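# Push the paler slide box's tray out its far end

## Task

Of the two slide boxes, find the paler one and slide its inner tray out through the box end that lies farther from the robot base, by a few centimetres or more, and have it stay out on its own. All other things should finish roughly where they began. Any of these fails the task immediately: gripping the outer case of either box, shifting or rotating either box by more than a small amount, or pushing a tray out to about half its length. A result that holds only because the robot is still touching it does not count. At the end, release and move the arm away.

## Robot and tools

Robot: one six-joint arm (Trossen wxai follower) with a parallel two-finger gripper and three cameras: cam_high, cam_low and cam_wrist, each 504x504 pixels. The base may be slightly tilted relative to the table.

Scene frame: origin on the table surface directly under the arm base. +z is up, +x points forward from the base, and +y is to the left when facing along +x. Distances are in metres. For this task, 'farther from the base' generally means the box end at larger radial distance from the origin.

Gripper frame: the fingers point along the gripper's +x axis and close along its y axis. end_effector_position is the point between the finger pads, about 3-4 cm behind the fingertips. The printed position can be off, and the error grows at long reach.

execute_actions takes an 'actions' list holding at most one item, plus an optional 'pictures' boolean.
- An empty list changes nothing and returns the current state with pictures.
- A move is {"rows": [[...], ...], "steps": n}. It lasts 1 to 15 control steps of 1/30 s each, 15 if steps is omitted. Each row is used for one step, and the last row repeats if there are fewer rows than steps. A move needs at least 6 steps.
- A wait is {"steps": n}, with n up to 300. It sends nothing and returns once n steps have passed since the previous result; your reply time counts toward those steps.
- Pictures come back only with an empty list or with pictures: true.
- A refused call sends nothing at all.

Row layout: a single arm, so each row is one list of 7 plain numbers. The first six are absolute target joint angles in radians, in the same order and convention as the 'Joint positions' line: waist (-3.054..3.054), shoulder (0.000..3.142), elbow (0.000..2.356), wrist pitch (-1.571..1.571), wrist yaw (-1.571..1.571), wrist roll (-3.142..3.142). The seventh is the gripper opening, also absolute, from -1 to 1: +1 is fully open, the empty fingers touch near -0.80, and values below that close no further. Going from fully open to closed takes at least about 0.5 s.

Joint limits: a call is refused if any target is more than 0.010 rad beyond its range and also farther out than that joint's last reported angle. The true limits can differ by ±0.010 rad. A target past the true limit is clipped to it, and 'joint sent to its limit' is reported; that line may refer to an earlier motion still running. If the line is absent, that does not prove there is room left.

Motion: each step, a joint's target is kept within a fixed lead of its measured angle: 0.211 rad for waist, shoulder and elbow, 0.213 for wrist pitch, 0.267 for wrist yaw, 0.228 for wrist roll. All targets are also scaled back if they would put the hand more than 70 mm from where it is. Large moves therefore take several calls. Friction can leave joints short of their target, especially at long reach, and tiny changes may not happen at all, so check Joint positions after each move. Between calls the arm keeps heading for the last row sent. It stops doing so once it has nearly stopped, or is blocked, or a step was HELD.

Timing: each result is taken 6 steps before its action ends. Those 6 steps then run while you reply, and the next action starts after them.

Result lines:
- State: end_effector_position (m), end_effector_quat_wxyz, and linear and angular velocities, all in the scene frame.
- Joint positions / Joint velocities: the six joints, then the finger-pad gap in metres (0.088 when fully open).
- grip_measured: the measured opening on the command scale.
- 'joint command not followed': the clearance check altered or blocked targets. Mounting blocks and posts count as part of the arm.
- HELD: marks steps on which your row, or part of it, was not sent.
- MOTOR HOT: a motor is at 50 °C or above. OVER-TEMPERATURE FAULT: a motor reached 95 °C and the arm is held; if it has not cooled 30-60 s later, power is cut and the arm goes limp.
- A torque fault occurs when contact torque hits a joint's load limit: waist 17.6, shoulder 21.8, elbow 21.7, wrist pitch 5.74, wrist yaw 5.72, wrist roll 5.36 N m. The arm then stops for 10 s and the rest of the call is skipped.

Gripping: to hold something, command an opening well below grip_measured; the lower the number, the harder the squeeze. Readings may carry a constant offset of up to about 1 mm. For this task, do not grip either box's outer case. Push the tray with the fingertips or a closed gripper from the end nearer the base, or pinch only the tray itself.

zoom_image: arguments are camera (cam_high, cam_low or cam_wrist) and region [x0, y0, x1, y1] in pixels, origin at the top-left corner, at most 504x504. It returns a finer view of that camera's latest image.

read_manual: optional section "licences". It returns URDF licence text only and does not move anything.

finished_scene: pass the current scene number (1 or 2). This cannot be undone. Replying without any tool call ends every remaining scene.

Things to avoid:
- Knocking anything off the table.
- Moving or rotating the boxes.
- Pushing a tray as far as about half out.
- Slams, drops, hard hits or very hard pushes.
- Long holds that heat the motors.

Work steadily and smoothly. When done, open the gripper and withdraw the arm before ending the scene.

Each tool is called after "Request:" as a command line: name --argument value for each argument, lists and objects as JSON in quotes; but a table of rows of numbers goes row by row, as --pt "numbers of a row", without its own name.

## Session

Request:
execute_actions --actions '[]'

Scene clock: 0.00 s of 3750.00 s.
end_effector_position=(+0.3307, -0.0775, +0.2907) grip_measured=+0.846 end_effector_quat_wxyz=(+0.225, +0.762, +0.166, -0.584) end_effector_velocity=(-0.001, -0.001, +0.000) end_effector_angular_velocity=(-0.012, -0.000, +0.012)
Joint positions: [ 0.669  1.839  1.465 -1.338  0.827  3.011  0.08 ]
Joint velocities: [ 0.002 -0.002 -0.002 -0.007  0.007 -0.007 -0.   ]
Heat: hottest shoulder 24 °C (+0.0 °C/min).

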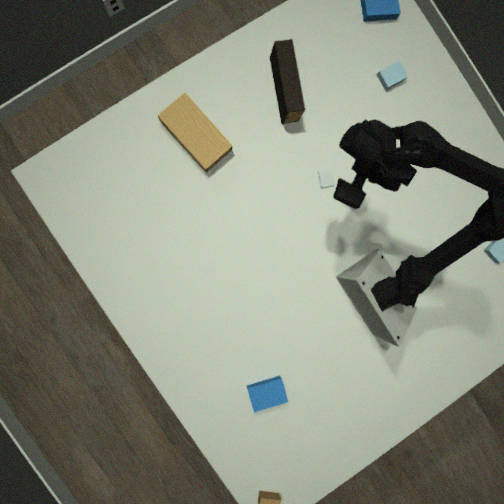

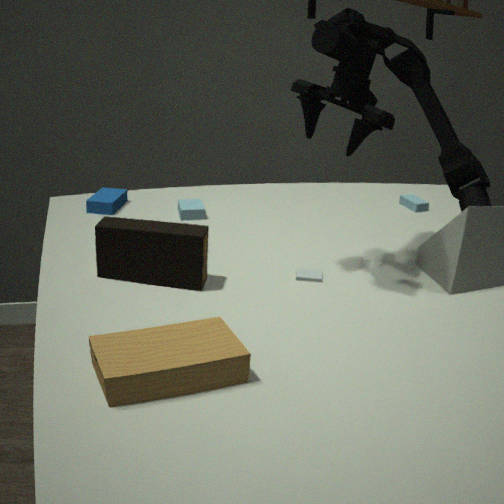

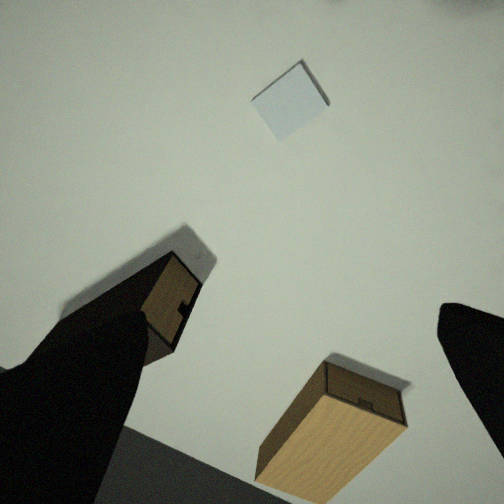

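Request:
zoom_image --camera "cam_wrist" --region '[240, 330, 440, 504]'

Request:
zoom_image --camera "cam_high" --region '[140, 20, 340, 200]'

Request:
zoom_image --camera "cam_low" --region '[70, 200, 290, 420]'

Region (240, 330, 440, 504) of cam_wrist's 504x504 image, scaled by 2.520, with more detail than that image has; it fills the top 438 rows of this view, and the rest is white.

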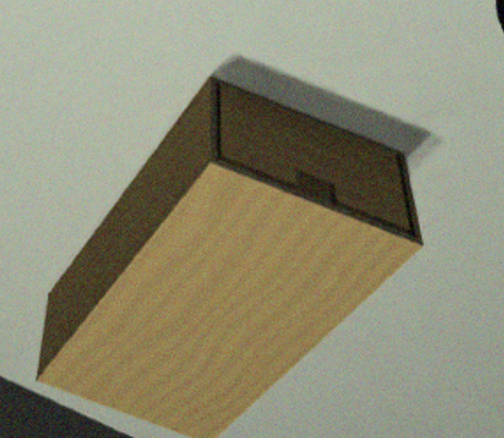

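Region (140, 20, 340, 200) of cam_high's 504x504 image, scaled by 2.520, with more detail than that image has; it fills the top 454 rows of this view, and the rest is white.

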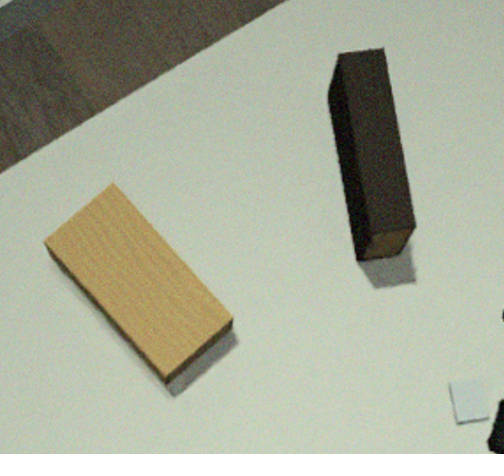

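Region (70, 200, 290, 420) of cam_low's 504x504 image, scaled by 2.291, with more detail than that image has.

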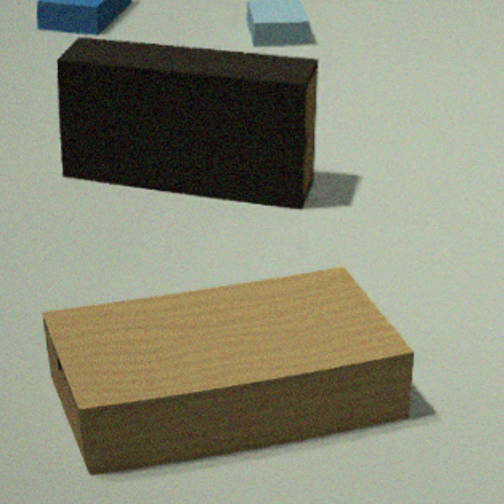

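Request:
execute_actions --actions '[{"rows":[[0.667,1.845,1.462,-1.32,0.824,2.996,1],[0.664,1.857,1.455,-1.285,0.819,2.967,1],[0.661,1.873,1.446,-1.235,0.812,2.926,1],[0.657,1.892,1.436,-1.178,0.804,2.878,1],[0.653,1.912,1.425,-1.119,0.795,2.829,1],[0.649,1.932,1.414,-1.06,0.786,2.78,1],[0.645,1.951,1.404,-1.001,0.778,2.731,1],[0.641,1.971,1.393,-0.942,0.769,2.682,1],[0.637,1.991,1.382,-0.883,0.761,2.633,1],[0.632,2.01,1.372,-0.824,0.752,2.585,1],[0.628,2.03,1.361,-0.765,0.743,2.536,1],[0.624,2.05,1.35,-0.706,0.735,2.487,1],[0.62,2.07,1.34,-0.647,0.726,2.438,1],[0.616,2.089,1.329,-0.588,0.717,2.389,1],[0.612,2.109,1.318,-0.529,0.709,2.34,1]],"steps":15}]'

Request:
execute_actions --actions '[{"rows":[[0.607,2.129,1.308,-0.47,0.7,2.291,1],[0.603,2.148,1.297,-0.411,0.691,2.242,1],[0.599,2.168,1.286,-0.352,0.683,2.193,1],[0.595,2.188,1.275,-0.293,0.674,2.144,1],[0.591,2.207,1.265,-0.234,0.665,2.095,1],[0.586,2.227,1.254,-0.175,0.657,2.046,1],[0.582,2.247,1.243,-0.116,0.648,1.997,1],[0.578,2.267,1.233,-0.057,0.639,1.949,1],[0.574,2.286,1.222,0.002,0.631,1.9,1],[0.57,2.306,1.211,0.061,0.622,1.851,1],[0.565,2.326,1.201,0.12,0.614,1.802,1],[0.561,2.345,1.19,0.179,0.605,1.753,1],[0.557,2.365,1.179,0.238,0.596,1.704,1],[0.553,2.385,1.168,0.297,0.588,1.655,1],[0.549,2.404,1.158,0.356,0.579,1.606,1]],"steps":15}]'

Request:
execute_actions --actions '[{"rows":[[0.544,2.424,1.147,0.415,0.57,1.557,1],[0.54,2.444,1.136,0.474,0.562,1.508,1],[0.536,2.463,1.126,0.533,0.553,1.459,1],[0.532,2.483,1.115,0.592,0.544,1.41,1],[0.528,2.503,1.104,0.651,0.536,1.361,1],[0.523,2.523,1.094,0.71,0.527,1.312,1],[0.519,2.542,1.083,0.769,0.518,1.263,1],[0.515,2.562,1.072,0.828,0.51,1.215,1],[0.511,2.582,1.061,0.887,0.501,1.166,1],[0.507,2.601,1.051,0.946,0.493,1.117,1],[0.502,2.621,1.04,1.005,0.484,1.068,1],[0.498,2.641,1.029,1.064,0.475,1.019,1],[0.494,2.659,1.019,1.118,0.467,0.974,1],[0.491,2.672,1.012,1.158,0.461,0.941,1],[0.49,2.68,1.008,1.182,0.458,0.921,1]],"steps":15}]'

Request:
execute_actions --actions '[{"steps":25}]' --pictures true

Scene clock: 7.27 s of 3750.00 s.
end_effector_position=(+0.3711, -0.0326, +0.2711) grip_measured=+1.000 end_effector_quat_wxyz=(+0.254, +0.779, +0.215, -0.531) end_effector_velocity=(+0.181, +0.278, -0.170) end_effector_angular_velocity=(+0.074, -0.335, +0.852)
Joint positions: [ 0.648  1.928  1.422 -1.027  0.787  2.756  0.088]
Joint velocities: [-0.12   0.632 -0.335  1.619 -0.271 -1.341  0.004]
Heat: hottest waist 24 °C (+0.0 °C/min).
Steps of this call (steps 1 to 90: nothing new was sent; then 3.97 s passed at rest; steps 91 to 99: the first 9 steps of this action). Readings (joint positions):
91: [0.669 1.839 1.465 -1.336 0.827 3.010]
92: [0.668 1.840 1.465 -1.325 0.827 3.001]
94: [0.665 1.849 1.461 -1.267 0.823 2.954]
98: [0.652 1.907 1.432 -1.081 0.796 2.801]
99: the state above

Scene clock: 7.77 s of 3750.00 s.
end_effector_position=(+0.4485, +0.0798, +0.1940) grip_measured=+1.000 end_effector_quat_wxyz=(+0.400, +0.784, +0.313, -0.357) end_effector_velocity=(+0.106, +0.175, -0.149) end_effector_angular_velocity=(-0.262, -0.740, +0.716)
Joint positions: [ 0.586  2.225  1.26  -0.17   0.658  2.035  0.088]
Joint velocities: [-0.129  0.593 -0.33   1.722 -0.271 -1.458  0.   ]
Heat: hottest waist 24 °C (+0.0 °C/min).
Steps of this call (steps 1 to 6: the last 6 steps of your previous action; steps 7 to 15: the first 9 steps of this action). Readings (joint positions):
7: [0.620 2.071 1.344 -0.630 0.727 2.425]
8: [0.615 2.090 1.334 -0.572 0.719 2.376]
10: [0.607 2.128 1.313 -0.457 0.702 2.279]
14: [0.590 2.206 1.271 -0.228 0.667 2.083]
15: the state above

Scene clock: 8.27 s of 3750.00 s.
end_effector_position=(+0.4759, +0.1373, +0.1320) grip_measured=+1.000 end_effector_quat_wxyz=(+0.596, +0.730, +0.290, -0.167) end_effector_velocity=(-0.004, +0.059, -0.100) end_effector_angular_velocity=(-0.709, -0.864, +0.433)
Joint positions: [0.522 2.521 1.099 0.691 0.529 1.301 0.088]
Joint velocities: [-0.129  0.589 -0.33   1.707 -0.271 -1.473  0.   ]
Heat: hottest waist 24 °C (+0.0 °C/min).
Steps of this call (steps 1 to 6: the last 6 steps of your previous action; steps 7 to 15: the first 9 steps of this action). Readings (joint positions):
7: [0.556 2.364 1.184 0.232 0.598 1.692]
8: [0.552 2.383 1.174 0.289 0.590 1.643]
10: [0.543 2.422 1.152 0.404 0.572 1.545]
14: [0.526 2.501 1.109 0.633 0.538 1.349]
15: the state above

Scene clock: 9.10 s of 3750.00 s.
end_effector_position=(+0.4724, +0.1391, +0.1186) grip_measured=+1.000 end_effector_quat_wxyz=(+0.700, +0.676, +0.212, -0.090) end_effector_velocity=(-0.002, +0.002, -0.003) end_effector_angular_velocity=(-0.020, +0.002, +0.021)
Joint positions: [0.49  2.671 1.015 1.179 0.463 0.925 0.088]
Joint velocities: [-0.002  0.002 -0.002 -0.007 -0.007 -0.022  0.   ]
Heat: hottest waist 24 °C (+0.0 °C/min).
Kept back: nothing.
Steps of this call (steps 1 to 6: the last 6 steps of your previous action; steps 7 to 25: the robot went on to your last target). Readings (joint positions):
1: [0.518 2.540 1.088 0.748 0.521 1.252]
2: [0.514 2.560 1.077 0.805 0.512 1.203]
4: [0.505 2.599 1.055 0.920 0.495 1.106]
8: [0.493 2.658 1.023 1.098 0.473 0.978]
25: the state above

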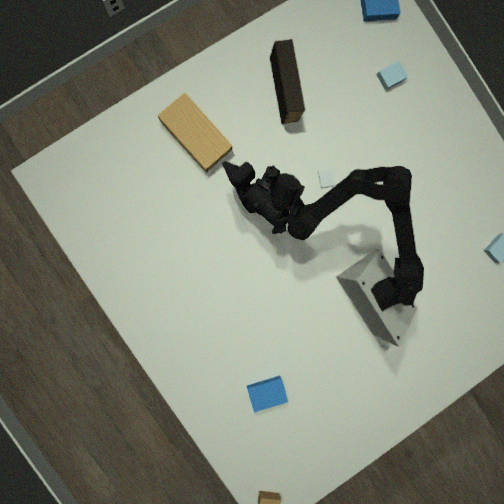

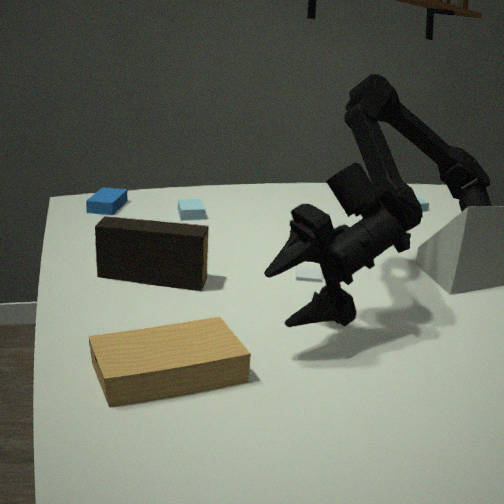

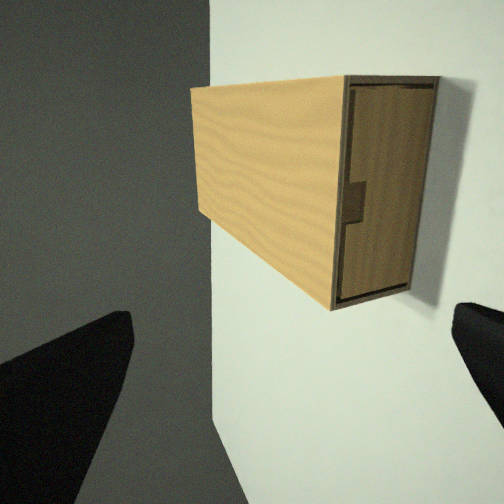

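Request:
execute_actions --actions '[{"rows":[[0.484,2.68,1.022,1.175,0.455,0.92,1],[0.476,2.687,1.036,1.169,0.448,0.916,1],[0.467,2.695,1.052,1.162,0.44,0.911,1],[0.458,2.703,1.069,1.154,0.432,0.906,1],[0.449,2.711,1.086,1.147,0.424,0.902,1],[0.44,2.719,1.103,1.139,0.415,0.897,1],[0.431,2.727,1.12,1.132,0.407,0.892,1],[0.422,2.735,1.137,1.124,0.399,0.888,1],[0.413,2.743,1.154,1.117,0.39,0.883,1],[0.404,2.751,1.171,1.109,0.382,0.878,1],[0.395,2.759,1.188,1.102,0.374,0.874,1],[0.386,2.767,1.204,1.094,0.366,0.869,1],[0.378,2.774,1.218,1.088,0.358,0.865,1],[0.372,2.779,1.229,1.083,0.353,0.862,1],[0.369,2.781,1.234,1.08,0.35,0.86,1]],"steps":15}]'

Request:
execute_actions --actions '[{"steps":20}]' --pictures true

Scene clock: 10.93 s of 3750.00 s.
end_effector_position=(+0.4926, +0.1362, +0.1024) grip_measured=+1.000 end_effector_quat_wxyz=(+0.700, +0.674, +0.216, -0.090) end_effector_velocity=(+0.114, -0.033, -0.085) end_effector_angular_velocity=(-0.010, +0.020, -0.016)
Joint positions: [0.438 2.715 1.102 1.137 0.416 0.899 0.088]
Joint velocities: [-0.286  0.217  0.481 -0.212 -0.227 -0.139  0.   ]
Heat: hottest waist 25 °C (+5.5 °C/min).
Steps of this call (steps 1 to 15: the robot went on to your last target; steps 16 to 46: nothing new was sent; steps 47 to 55: the first 9 steps of this action). Readings (joint positions):
47: [0.489 2.671 1.014 1.180 0.462 0.925]
48: [0.488 2.672 1.015 1.179 0.460 0.924]
50: [0.480 2.679 1.030 1.169 0.450 0.918]
54: [0.447 2.707 1.086 1.144 0.424 0.903]
55: the state above

Scene clock: 11.60 s of 3750.00 s.
end_effector_position=(+0.5200, +0.1278, +0.0803) grip_measured=+1.000 end_effector_quat_wxyz=(+0.701, +0.674, +0.217, -0.091) end_effector_velocity=(+0.002, -0.002, +0.002) end_effector_angular_velocity=(+0.012, -0.010, -0.008)
Joint positions: [0.368 2.771 1.225 1.081 0.356 0.865 0.088]
Joint velocities: [-0.002 -0.002  0.002  0.007 -0.007  0.007  0.   ]
Heat: hottest waist 25 °C (+5.2 °C/min).
Kept back: nothing.
Steps of this call (steps 1 to 6: the last 6 steps of your previous action; steps 7 to 20: the robot went on to your last target). Readings (joint positions):
1: [0.429 2.722 1.119 1.129 0.408 0.894]
2: [0.419 2.729 1.135 1.123 0.400 0.890]
4: [0.401 2.744 1.168 1.108 0.384 0.881]
8: [0.374 2.765 1.211 1.089 0.365 0.870]
20: the state above

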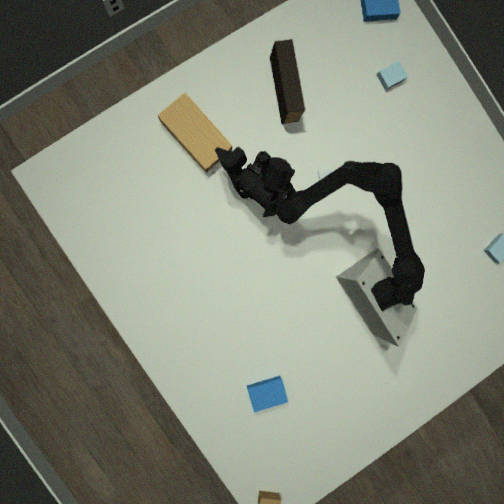

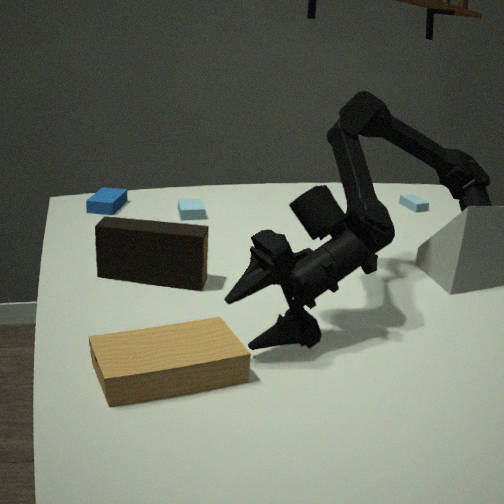

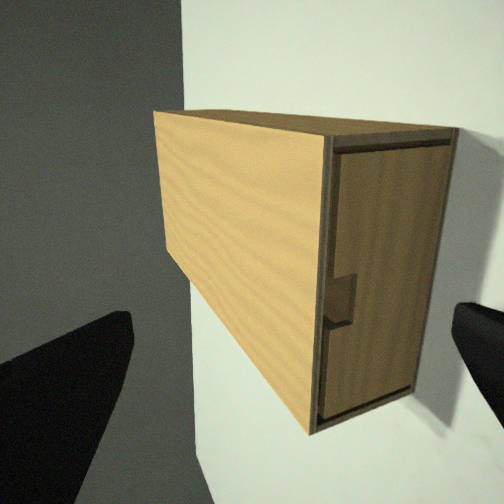

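Request:
zoom_image --camera "cam_low" --region '[200, 280, 350, 400]'

Request:
zoom_image --camera "cam_wrist" --region '[300, 200, 504, 440]'

Region (200, 280, 350, 400) of cam_low's 504x504 image, scaled by 3.360, with more detail than that image has; it fills the top 403 rows of this view, and the rest is white.

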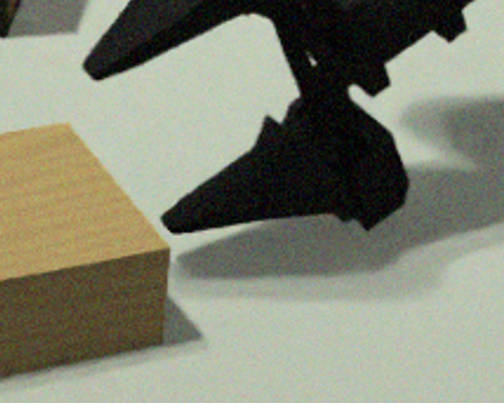

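Region (300, 200, 504, 440) of cam_wrist's 504x504 image, scaled by 2.100, with more detail than that image has; it fills the left 428 columns of this view, and the rest is white.

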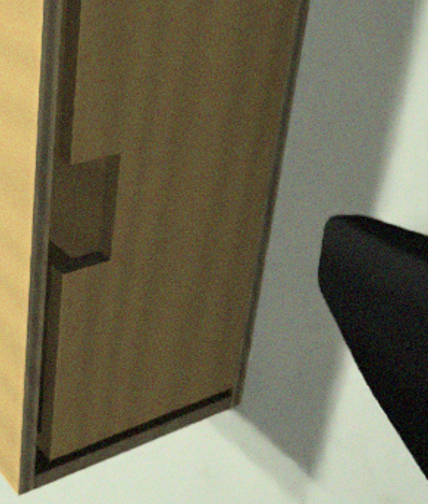

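Request:
execute_actions --actions '[{"rows":[[0.368,2.784,1.241,1.076,0.35,0.86,1],[0.368,2.787,1.25,1.071,0.349,0.86,1],[0.367,2.791,1.26,1.065,0.348,0.859,1],[0.366,2.795,1.27,1.059,0.348,0.859,1],[0.365,2.799,1.28,1.053,0.347,0.858,1],[0.365,2.803,1.29,1.047,0.346,0.858,1],[0.364,2.807,1.3,1.041,0.346,0.858,1],[0.363,2.81,1.31,1.035,0.345,0.857,1],[0.362,2.814,1.32,1.029,0.344,0.857,1],[0.362,2.818,1.33,1.023,0.344,0.856,1],[0.361,2.821,1.339,1.017,0.343,0.856,1],[0.36,2.824,1.347,1.012,0.343,0.856,1],[0.36,2.826,1.353,1.008,0.342,0.855,1],[0.36,2.828,1.357,1.006,0.342,0.855,1]],"steps":15}]'

Request:
execute_actions --actions '[{"steps":15}]' --pictures true

Scene clock: 13.77 s of 3750.00 s.
end_effector_position=(+0.5313, +0.1309, +0.0789) grip_measured=+1.000 end_effector_quat_wxyz=(+0.701, +0.673, +0.217, -0.090) end_effector_velocity=(+0.051, +0.010, -0.009) end_effector_angular_velocity=(+0.002, +0.007, +0.008)
Joint positions: [0.365 2.795 1.286 1.045 0.351 0.862 0.088]
Joint velocities: [-0.022  0.1    0.276 -0.183 -0.022 -0.007  0.   ]
Heat: hottest waist 25 °C (+4.4 °C/min).
Steps of this call (steps 1 to 15: the robot went on to your last target; steps 16 to 56: nothing new was sent; steps 57 to 65: the first 9 steps of this action). Readings (joint positions):
57: [0.368 2.772 1.227 1.080 0.355 0.865]
58: [0.368 2.773 1.230 1.078 0.355 0.865]
60: [0.368 2.778 1.242 1.071 0.354 0.864]
64: [0.366 2.792 1.276 1.051 0.352 0.863]
65: the state above

Scene clock: 14.27 s of 3750.00 s.
end_effector_position=(+0.5428, +0.1326, +0.0771) grip_measured=+1.000 end_effector_quat_wxyz=(+0.701, +0.673, +0.217, -0.090) end_effector_velocity=(-0.002, +0.006, -0.007) end_effector_angular_velocity=(-0.010, +0.022, +0.032)
Joint positions: [0.36  2.818 1.347 1.008 0.347 0.859 0.088]
Joint velocities: [-0.002  0.007  0.007 -0.037 -0.007 -0.007  0.   ]
Heat: hottest waist 26 °C (+8.4 °C/min).
Kept back: nothing.
Steps of this call (steps 1 to 6: the last 6 steps of your previous action; steps 7 to 15: the robot went on to your last target). Readings (joint positions):
1: [0.364 2.798 1.295 1.039 0.350 0.862]
2: [0.363 2.802 1.305 1.034 0.350 0.861]
4: [0.362 2.808 1.323 1.023 0.349 0.861]
8: [0.360 2.815 1.342 1.012 0.348 0.860]
15: the state above

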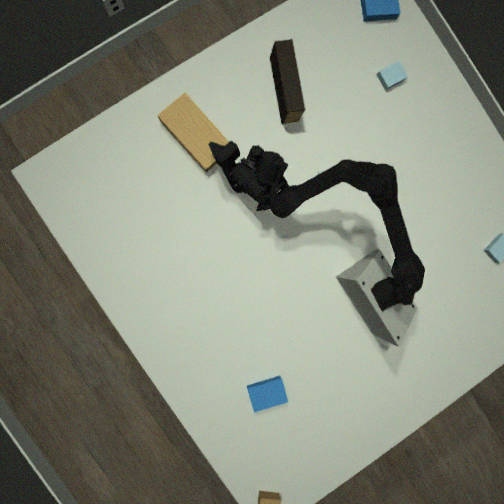

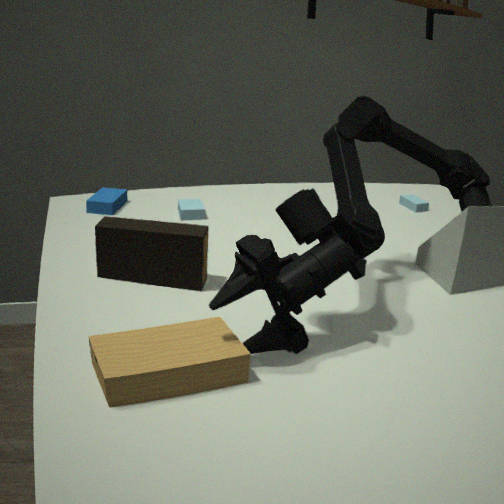

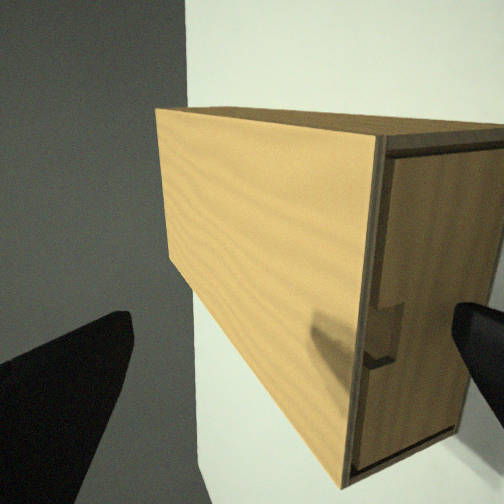

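Request:
execute_actions --actions '[{"rows":[[0.36,2.83,1.362,1.003,0.342,0.855,1],[0.359,2.832,1.368,0.999,0.342,0.855,1],[0.359,2.834,1.374,0.995,0.341,0.855,1],[0.359,2.836,1.38,0.991,0.341,0.855,1],[0.359,2.838,1.386,0.988,0.341,0.855,1],[0.359,2.84,1.392,0.984,0.341,0.855,1],[0.358,2.842,1.398,0.98,0.341,0.855,1],[0.358,2.844,1.404,0.976,0.341,0.854,1],[0.358,2.846,1.41,0.972,0.34,0.854,1],[0.358,2.848,1.416,0.968,0.34,0.854,1],[0.358,2.85,1.422,0.964,0.34,0.854,1],[0.357,2.852,1.428,0.96,0.34,0.854,1]],"steps":15}]'

Request:
execute_actions --actions '[{"steps":15}]' --pictures true

Scene clock: 15.00 s of 3750.00 s.
end_effector_position=(+0.5498, +0.1338, +0.0769) grip_measured=+1.000 end_effector_quat_wxyz=(+0.701, +0.673, +0.217, -0.090) end_effector_velocity=(+0.032, +0.003, +0.001) end_effector_angular_velocity=(-0.015, -0.008, +0.004)
Joint positions: [0.359 2.831 1.386 0.983 0.347 0.859 0.088]
Joint velocities: [-0.007  0.051  0.168 -0.11  -0.007 -0.022  0.   ]
Heat: hottest waist 26 °C (+8.0 °C/min).
Steps of this call (steps 1 to 13: the robot went on to your last target; steps 14 to 22: the first 9 steps of this action). Readings (joint positions):
14: [0.360 2.818 1.349 1.007 0.347 0.859]
15: [0.360 2.819 1.351 1.005 0.347 0.859]
17: [0.360 2.822 1.359 1.000 0.347 0.859]
21: [0.359 2.829 1.380 0.987 0.347 0.859]
22: the state above

Scene clock: 15.50 s of 3750.00 s.
end_effector_position=(+0.5560, +0.1344, +0.0771) grip_measured=+1.000 end_effector_quat_wxyz=(+0.701, +0.674, +0.216, -0.090) end_effector_velocity=(-0.000, +0.001, -0.002) end_effector_angular_velocity=(-0.006, +0.008, +0.018)
Joint positions: [0.357 2.841 1.418 0.962 0.345 0.859 0.088]
Joint velocities: [-0.002 -0.002  0.002 -0.022 -0.007 -0.007  0.   ]
Heat: hottest waist 26 °C (+7.7 °C/min).
Kept back: nothing.
Steps of this call (steps 1 to 6: the last 6 steps of your previous action; steps 7 to 15: the robot went on to your last target). Readings (joint positions):
1: [0.359 2.833 1.391 0.979 0.347 0.859]
2: [0.358 2.834 1.397 0.976 0.346 0.859]
4: [0.358 2.838 1.408 0.969 0.346 0.859]
8: [0.357 2.840 1.416 0.963 0.345 0.859]
15: the state above

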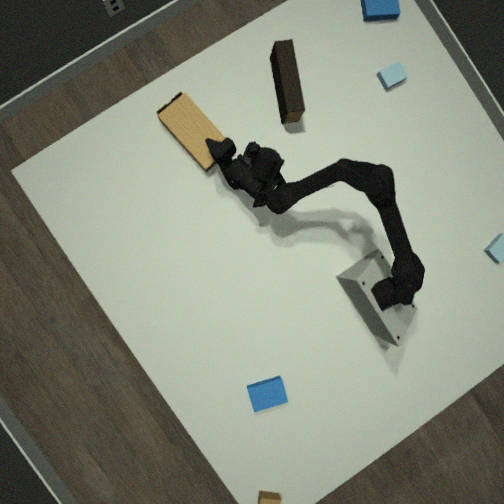

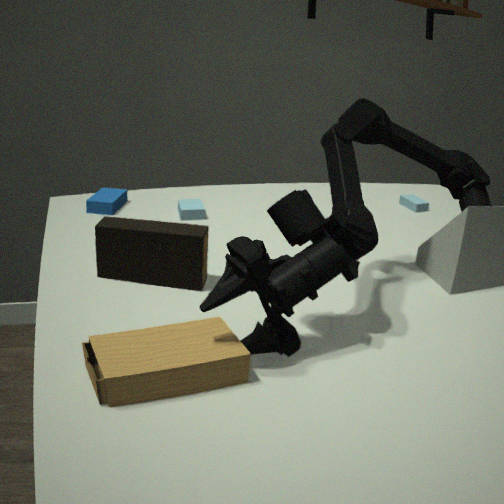

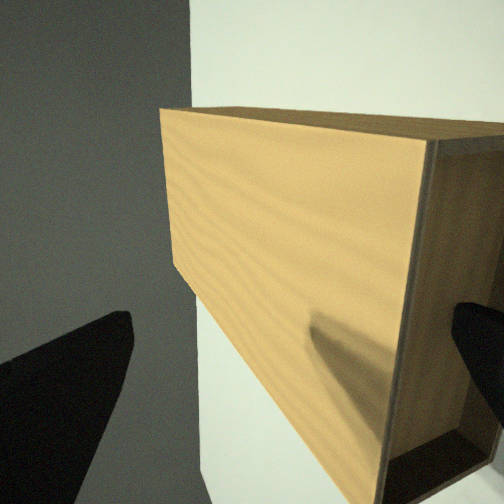

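Request:
zoom_image --camera "cam_low" --region '[190, 270, 340, 390]'

Region (190, 270, 340, 390) of cam_low's 504x504 image, scaled by 3.360, with more detail than that image has; it fills the top 403 rows of this view, and the rest is white.

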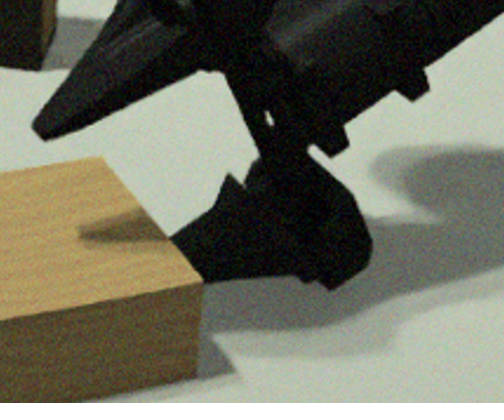

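Request:
execute_actions --actions '[{"rows":[[0.357,2.854,1.434,0.956,0.34,0.854,1],[0.357,2.857,1.442,0.951,0.34,0.854,1],[0.357,2.86,1.451,0.945,0.34,0.854,1],[0.357,2.863,1.46,0.939,0.339,0.854,1],[0.356,2.866,1.469,0.933,0.339,0.854,1],[0.356,2.869,1.478,0.928,0.339,0.854,1],[0.356,2.872,1.487,0.922,0.339,0.853,1],[0.356,2.876,1.496,0.916,0.339,0.853,1],[0.356,2.879,1.505,0.91,0.339,0.853,1],[0.355,2.882,1.514,0.904,0.338,0.853,1],[0.355,2.886,1.523,0.899,0.338,0.853,1],[0.355,2.889,1.532,0.893,0.338,0.853,1],[0.355,2.893,1.541,0.888,0.338,0.853,1],[0.355,2.896,1.55,0.882,0.338,0.853,1],[0.355,2.899,1.558,0.877,0.338,0.853,1]],"steps":15}]'

Request:
execute_actions --actions '[{"steps":15}]' --pictures true

Scene clock: 16.40 s of 3750.00 s.
end_effector_position=(+0.5656, +0.1361, +0.0770) grip_measured=+1.000 end_effector_quat_wxyz=(+0.701, +0.673, +0.216, -0.091) end_effector_velocity=(+0.045, +0.008, +0.003) end_effector_angular_velocity=(-0.003, -0.005, +0.005)
Joint positions: [0.356 2.86  1.473 0.926 0.345 0.857 0.088]
Joint velocities: [-0.002  0.085  0.256 -0.168 -0.007 -0.007  0.   ]
Heat: hottest waist 26 °C (+7.3 °C/min).
Steps of this call (steps 1 to 15: the robot went on to your last target; steps 16 to 18: nothing new was sent; steps 19 to 27: the first 9 steps of this action). Readings (joint positions):
19: [0.357 2.842 1.420 0.960 0.345 0.858]
20: [0.357 2.843 1.423 0.958 0.345 0.858]
22: [0.357 2.847 1.434 0.951 0.345 0.858]
26: [0.356 2.858 1.464 0.931 0.345 0.858]
27: the state above

Scene clock: 16.90 s of 3750.00 s.
end_effector_position=(+0.5782, +0.1383, +0.0768) grip_measured=+1.000 end_effector_quat_wxyz=(+0.701, +0.673, +0.216, -0.090) end_effector_velocity=(+0.000, +0.003, -0.003) end_effector_angular_velocity=(-0.005, +0.001, +0.012)
Joint positions: [0.354 2.888 1.548 0.879 0.343 0.857 0.088]
Joint velocities: [-0.002  0.012  0.012 -0.007 -0.007 -0.007  0.   ]
Heat: hottest waist 26 °C (+7.1 °C/min).
Kept back: nothing.
Steps of this call (steps 1 to 6: the last 6 steps of your previous action; steps 7 to 15: the robot went on to your last target). Readings (joint positions):
1: [0.356 2.863 1.482 0.921 0.345 0.857]
2: [0.356 2.866 1.490 0.915 0.344 0.857]
4: [0.355 2.873 1.508 0.904 0.344 0.857]
8: [0.355 2.884 1.537 0.886 0.344 0.857]
15: the state above

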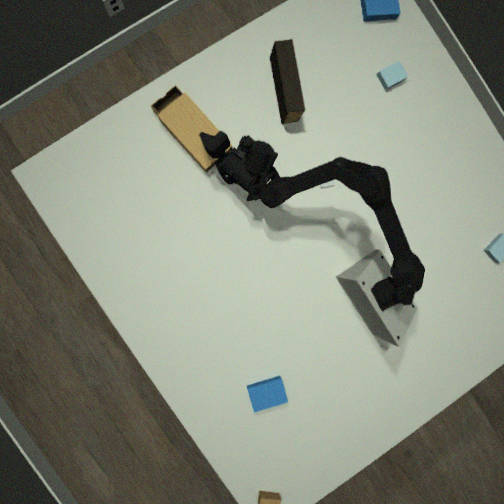

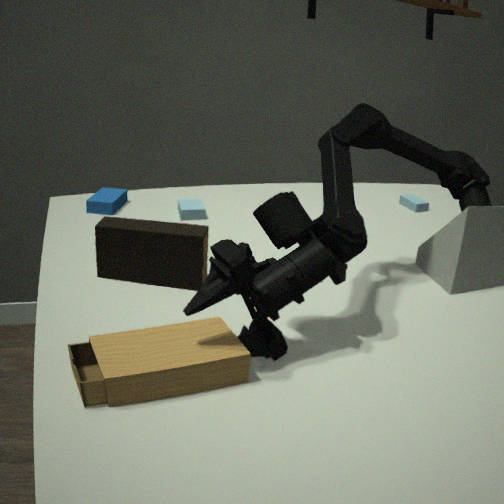

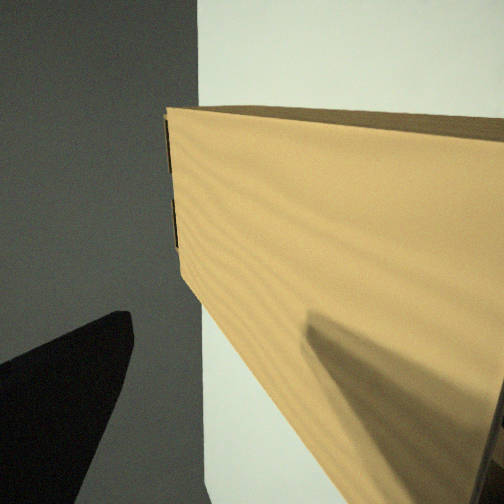

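Request:
zoom_image --camera "cam_low" --region '[60, 280, 310, 420]'

Request:
zoom_image --camera "cam_low" --region '[210, 300, 310, 380]'

Region (60, 280, 310, 420) of cam_low's 504x504 image, scaled by 2.016, with more detail than that image has; it fills the top 282 rows of this view, and the rest is white.

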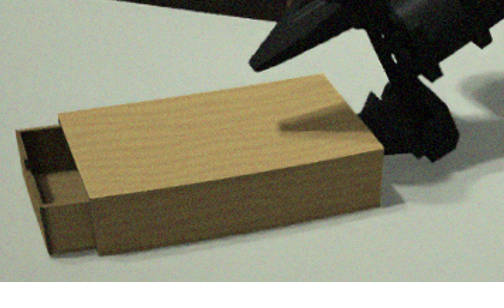

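Region (210, 300, 310, 380) of cam_low's 504x504 image, scaled by 5.040, with more detail than that image has; it fills the top 403 rows of this view, and the rest is white.

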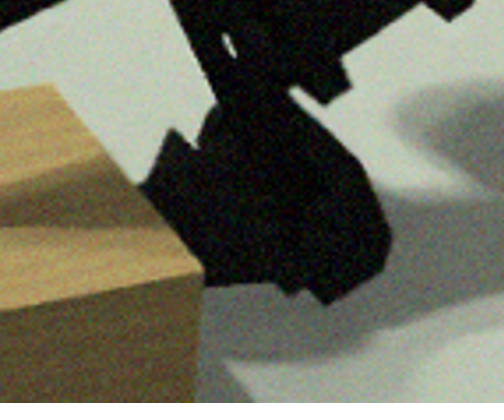

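Request:
execute_actions --actions '[{"rows":[[0.355,2.901,1.563,0.874,0.338,0.853,1],[0.355,2.903,1.568,0.871,0.338,0.853,1],[0.354,2.906,1.574,0.867,0.338,0.853,1],[0.354,2.908,1.58,0.864,0.338,0.853,1],[0.354,2.911,1.586,0.86,0.337,0.852,1],[0.354,2.913,1.592,0.857,0.337,0.852,1],[0.354,2.916,1.598,0.853,0.337,0.852,1],[0.354,2.918,1.604,0.85,0.337,0.852,1],[0.354,2.921,1.61,0.846,0.337,0.852,1],[0.353,2.923,1.616,0.843,0.337,0.852,1],[0.353,2.925,1.621,0.84,0.337,0.852,1],[0.353,2.927,1.626,0.837,0.337,0.852,1]],"steps":15}]'

Request:
execute_actions --actions '[{"steps":12}]' --pictures true

Scene clock: 17.80 s of 3750.00 s.
end_effector_position=(+0.5842, +0.1396, +0.0763) grip_measured=+1.000 end_effector_quat_wxyz=(+0.701, +0.673, +0.216, -0.091) end_effector_velocity=(+0.026, +0.005, -0.003) end_effector_angular_velocity=(-0.018, +0.002, +0.014)
Joint positions: [0.354 2.903 1.585 0.857 0.343 0.856 0.088]
Joint velocities: [-0.007  0.066  0.168 -0.11  -0.007 -0.022  0.   ]
Heat: hottest waist 27 °C (+10.1 °C/min).
Steps of this call (steps 1 to 15: the robot went on to your last target; steps 16 to 18: nothing new was sent; steps 19 to 27: the first 9 steps of this action). Readings (joint positions):
19: [0.354 2.889 1.550 0.877 0.343 0.857]
20: [0.354 2.890 1.551 0.876 0.343 0.857]
22: [0.354 2.893 1.559 0.872 0.343 0.857]
26: [0.354 2.901 1.580 0.860 0.343 0.857]
27: the state above

Scene clock: 18.20 s of 3750.00 s.
end_effector_position=(+0.5889, +0.1406, +0.0760) grip_measured=+1.000 end_effector_quat_wxyz=(+0.701, +0.673, +0.216, -0.091) end_effector_velocity=(+0.000, +0.004, -0.001) end_effector_angular_velocity=(-0.011, -0.010, +0.028)
Joint positions: [0.353 2.915 1.616 0.839 0.342 0.856 0.088]
Joint velocities: [-0.002  0.007  0.007 -0.007 -0.022 -0.022  0.   ]
Heat: hottest waist 27 °C (+9.9 °C/min).
Kept back: nothing.
Steps of this call (steps 1 to 6: the last 6 steps of your previous action; steps 7 to 12: the robot went on to your last target). Readings (joint positions):
1: [0.354 2.905 1.591 0.853 0.343 0.856]
2: [0.354 2.908 1.597 0.850 0.343 0.856]
4: [0.353 2.911 1.606 0.845 0.343 0.856]
8: [0.353 2.914 1.614 0.840 0.343 0.856]
12: the state above

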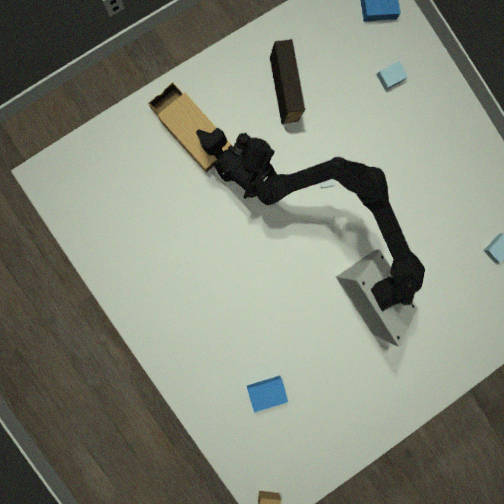

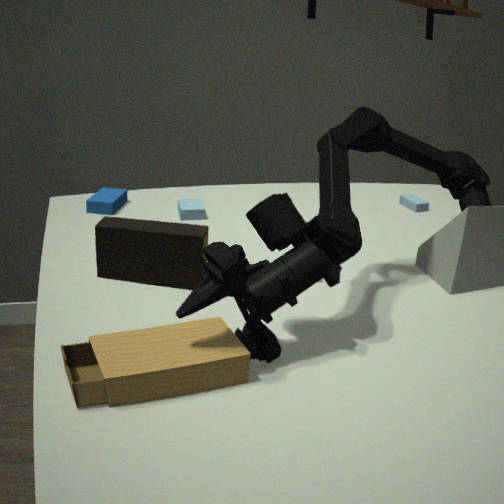

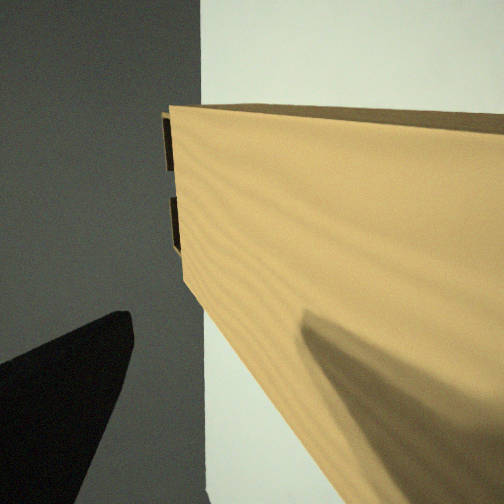

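Request:
zoom_image --camera "cam_low" --region '[55, 290, 305, 420]'

Request:
zoom_image --camera "cam_low" --region '[210, 300, 310, 380]'

Region (55, 290, 305, 420) of cam_low's 504x504 image, scaled by 2.016, with more detail than that image has; it fills the top 262 rows of this view, and the rest is white.

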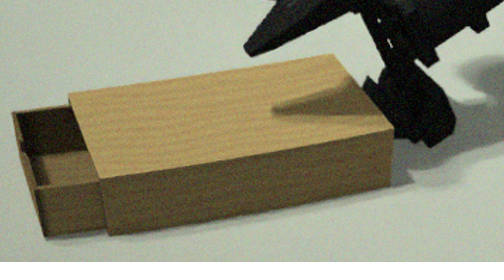

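Region (210, 300, 310, 380) of cam_low's 504x504 image, scaled by 5.040, with more detail than that image has; it fills the top 403 rows of this view, and the rest is white.

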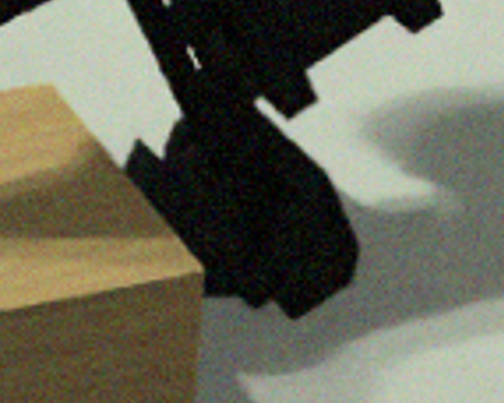

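Request:
execute_actions --actions '[{"rows":[[0.353,2.912,1.612,0.84,0.34,0.855,1],[0.353,2.904,1.602,0.843,0.34,0.855,1],[0.354,2.899,1.59,0.85,0.34,0.855,1],[0.354,2.892,1.574,0.86,0.34,0.855,1],[0.354,2.885,1.556,0.87,0.341,0.855,1],[0.355,2.877,1.536,0.882,0.341,0.855,1],[0.355,2.869,1.515,0.895,0.342,0.856,1],[0.356,2.861,1.493,0.909,0.342,0.856,1],[0.356,2.852,1.47,0.923,0.343,0.856,1],[0.357,2.844,1.447,0.938,0.343,0.857,1],[0.357,2.836,1.424,0.953,0.344,0.857,1],[0.358,2.828,1.4,0.969,0.344,0.858,1],[0.359,2.82,1.376,0.984,0.345,0.858,1],[0.36,2.811,1.352,1.0,0.346,0.859,1],[0.361,2.801,1.328,1.015,0.347,0.859,1]],"steps":15}]'

Request:
execute_actions --actions '[{"rows":[[0.363,2.79,1.304,1.03,0.349,0.86,1],[0.365,2.778,1.28,1.045,0.351,0.862,1],[0.367,2.765,1.256,1.06,0.353,0.864,1],[0.37,2.75,1.232,1.074,0.356,0.866,1],[0.375,2.733,1.208,1.088,0.36,0.868,1],[0.38,2.714,1.184,1.1,0.365,0.87,1],[0.386,2.694,1.16,1.11,0.37,0.873,1],[0.392,2.672,1.136,1.12,0.376,0.876,1],[0.398,2.65,1.113,1.128,0.382,0.879,1],[0.404,2.628,1.092,1.134,0.388,0.882,1],[0.409,2.608,1.074,1.139,0.393,0.884,1],[0.413,2.59,1.06,1.143,0.397,0.886,1],[0.416,2.576,1.05,1.146,0.4,0.888,1],[0.418,2.566,1.043,1.148,0.402,0.889,1],[0.419,2.56,1.04,1.149,0.403,0.89,1]],"steps":15}]'

Request:
execute_actions --actions '[{"steps":15}]' --pictures true

Scene clock: 19.60 s of 3750.00 s.
end_effector_position=(+0.5733, +0.1400, +0.0728) grip_measured=+1.000 end_effector_quat_wxyz=(+0.701, +0.672, +0.221, -0.091) end_effector_velocity=(-0.105, -0.015, -0.014) end_effector_angular_velocity=(-0.019, +0.044, +0.036)
Joint positions: [0.353 2.888 1.529 0.889 0.342 0.856 0.088]
Joint velocities: [-0.002 -0.212 -0.598  0.33   0.007 -0.007  0.   ]
Heat: hottest waist 27 °C (+9.2 °C/min).
Steps of this call (steps 1 to 30: the robot went on to your last target; steps 31 to 33: nothing new was sent; steps 34 to 42: the first 9 steps of this action). Readings (joint positions):
34: [0.353 2.917 1.616 0.838 0.342 0.856]
35: [0.353 2.917 1.616 0.838 0.342 0.856]
37: [0.353 2.915 1.607 0.846 0.342 0.856]
41: [0.353 2.895 1.549 0.878 0.342 0.856]
42: the state above

Scene clock: 20.10 s of 3750.00 s.
end_effector_position=(+0.5173, +0.1181, +0.0935) grip_measured=+1.000 end_effector_quat_wxyz=(+0.701, +0.677, +0.208, -0.092) end_effector_velocity=(-0.085, -0.088, +0.159) end_effector_angular_velocity=(+0.045, -0.173, -0.140)
Joint positions: [0.376 2.721 1.18  1.095 0.365 0.868 0.088]
Joint velocities: [ 0.164 -0.589 -0.716  0.33   0.125  0.066  0.   ]
Heat: hottest waist 27 °C (+9.0 °C/min).
Steps of this call (steps 1 to 6: the last 6 steps of your previous action; steps 7 to 15: the first 9 steps of this action). Readings (joint positions):
7: [0.353 2.831 1.374 0.988 0.342 0.856]
8: [0.354 2.821 1.350 1.002 0.343 0.856]
10: [0.357 2.800 1.302 1.032 0.347 0.858]
14: [0.371 2.740 1.204 1.084 0.360 0.866]
15: the state above

Scene clock: 20.60 s of 3750.00 s.
end_effector_position=(+0.5056, +0.0919, +0.1368) grip_measured=+1.000 end_effector_quat_wxyz=(+0.697, +0.690, +0.173, -0.090) end_effector_velocity=(-0.012, +0.001, -0.012) end_effector_angular_velocity=(-0.019, +0.037, +0.021)
Joint positions: [0.414 2.573 1.048 1.146 0.398 0.886 0.088]
Joint velocities: [-0.007 -0.007 -0.042 -0.007  0.007 -0.007  0.   ]
Heat: hottest waist 28 °C (+11.7 °C/min).
Kept back: nothing.
Steps of this call (steps 1 to 6: the last 6 steps of your previous action; steps 7 to 15: the robot went on to your last target). Readings (joint positions):
1: [0.382 2.701 1.157 1.105 0.370 0.871]
2: [0.388 2.680 1.136 1.113 0.375 0.873]
4: [0.399 2.639 1.100 1.128 0.384 0.878]
8: [0.413 2.584 1.064 1.144 0.394 0.883]
15: the state above

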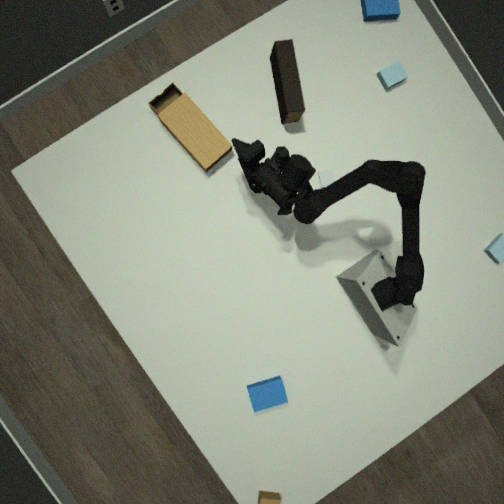

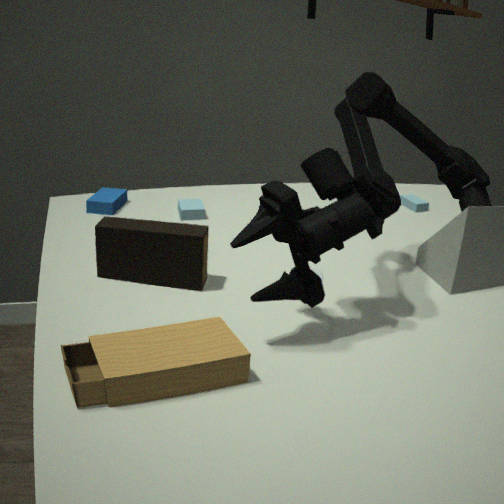

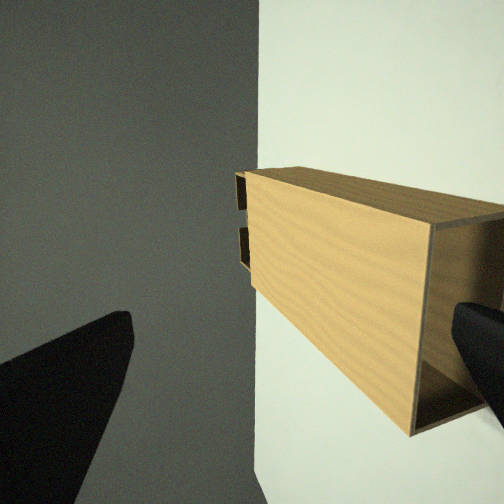

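Request:
execute_actions --actions '[{"rows":[[0.419,2.55,1.025,1.15,0.403,0.89,1],[0.419,2.535,1.005,1.15,0.403,0.89,1],[0.419,2.515,0.98,1.15,0.403,0.89,1],[0.419,2.49,0.95,1.15,0.403,0.89,1],[0.419,2.465,0.92,1.15,0.403,0.89,1],[0.419,2.44,0.89,1.15,0.403,0.89,1],[0.419,2.415,0.86,1.15,0.403,0.89,1],[0.419,2.39,0.83,1.15,0.403,0.89,1],[0.419,2.37,0.805,1.15,0.403,0.89,1],[0.419,2.355,0.785,1.15,0.403,0.89,1],[0.419,2.345,0.772,1.15,0.403,0.89,1],[0.419,2.34,0.765,1.15,0.403,0.89,1]],"steps":15}]'

Request:
execute_actions --actions '[{"steps":15}]'

Request:
finished_scene --scene 1

Scene clock: 21.27 s of 3750.00 s.
end_effector_position=(+0.4745, +0.0735, +0.1450) grip_measured=+1.000 end_effector_quat_wxyz=(+0.699, +0.684, +0.189, -0.091) end_effector_velocity=(-0.142, -0.114, +0.063) end_effector_angular_velocity=(-0.024, +0.047, +0.038)
Joint positions: [0.414 2.442 0.882 1.148 0.399 0.886 0.088]
Joint velocities: [-0.002 -0.706 -0.789  0.022  0.007 -0.007  0.   ]
Heat: hottest waist 28 °C (+11.3 °C/min).
Steps of this call (steps 1 to 11: the robot went on to your last target; steps 12 to 20: the first 9 steps of this action). Readings (joint positions):
12: [0.414 2.571 1.044 1.147 0.399 0.886]
13: [0.414 2.567 1.037 1.147 0.399 0.886]
15: [0.414 2.546 1.007 1.147 0.399 0.886]
19: [0.414 2.466 0.908 1.147 0.399 0.886]
20: the state above

Scene clock: 21.77 s of 3750.00 s.
end_effector_position=(+0.4528, +0.0607, +0.1501) grip_measured=+1.000 end_effector_quat_wxyz=(+0.700, +0.681, +0.197, -0.091) end_effector_velocity=(-0.001, +0.000, +0.002) end_effector_angular_velocity=(+0.002, -0.010, +0.018)
Joint positions: [0.414 2.353 0.773 1.149 0.4   0.886 0.088]
Joint velocities: [-0.002 -0.012 -0.007 -0.007 -0.022 -0.007  0.   ]
Heat: hottest waist 28 °C (+11.0 °C/min).
Kept back: nothing.
Steps of this call (steps 1 to 6: the last 6 steps of your previous action; steps 7 to 15: the robot went on to your last target). Readings (joint positions):
1: [0.414 2.420 0.857 1.148 0.399 0.886]
2: [0.414 2.401 0.835 1.149 0.399 0.886]
4: [0.414 2.373 0.804 1.149 0.400 0.886]
8: [0.414 2.357 0.780 1.149 0.400 0.886]
15: the state above

The scene is finished: the task was done.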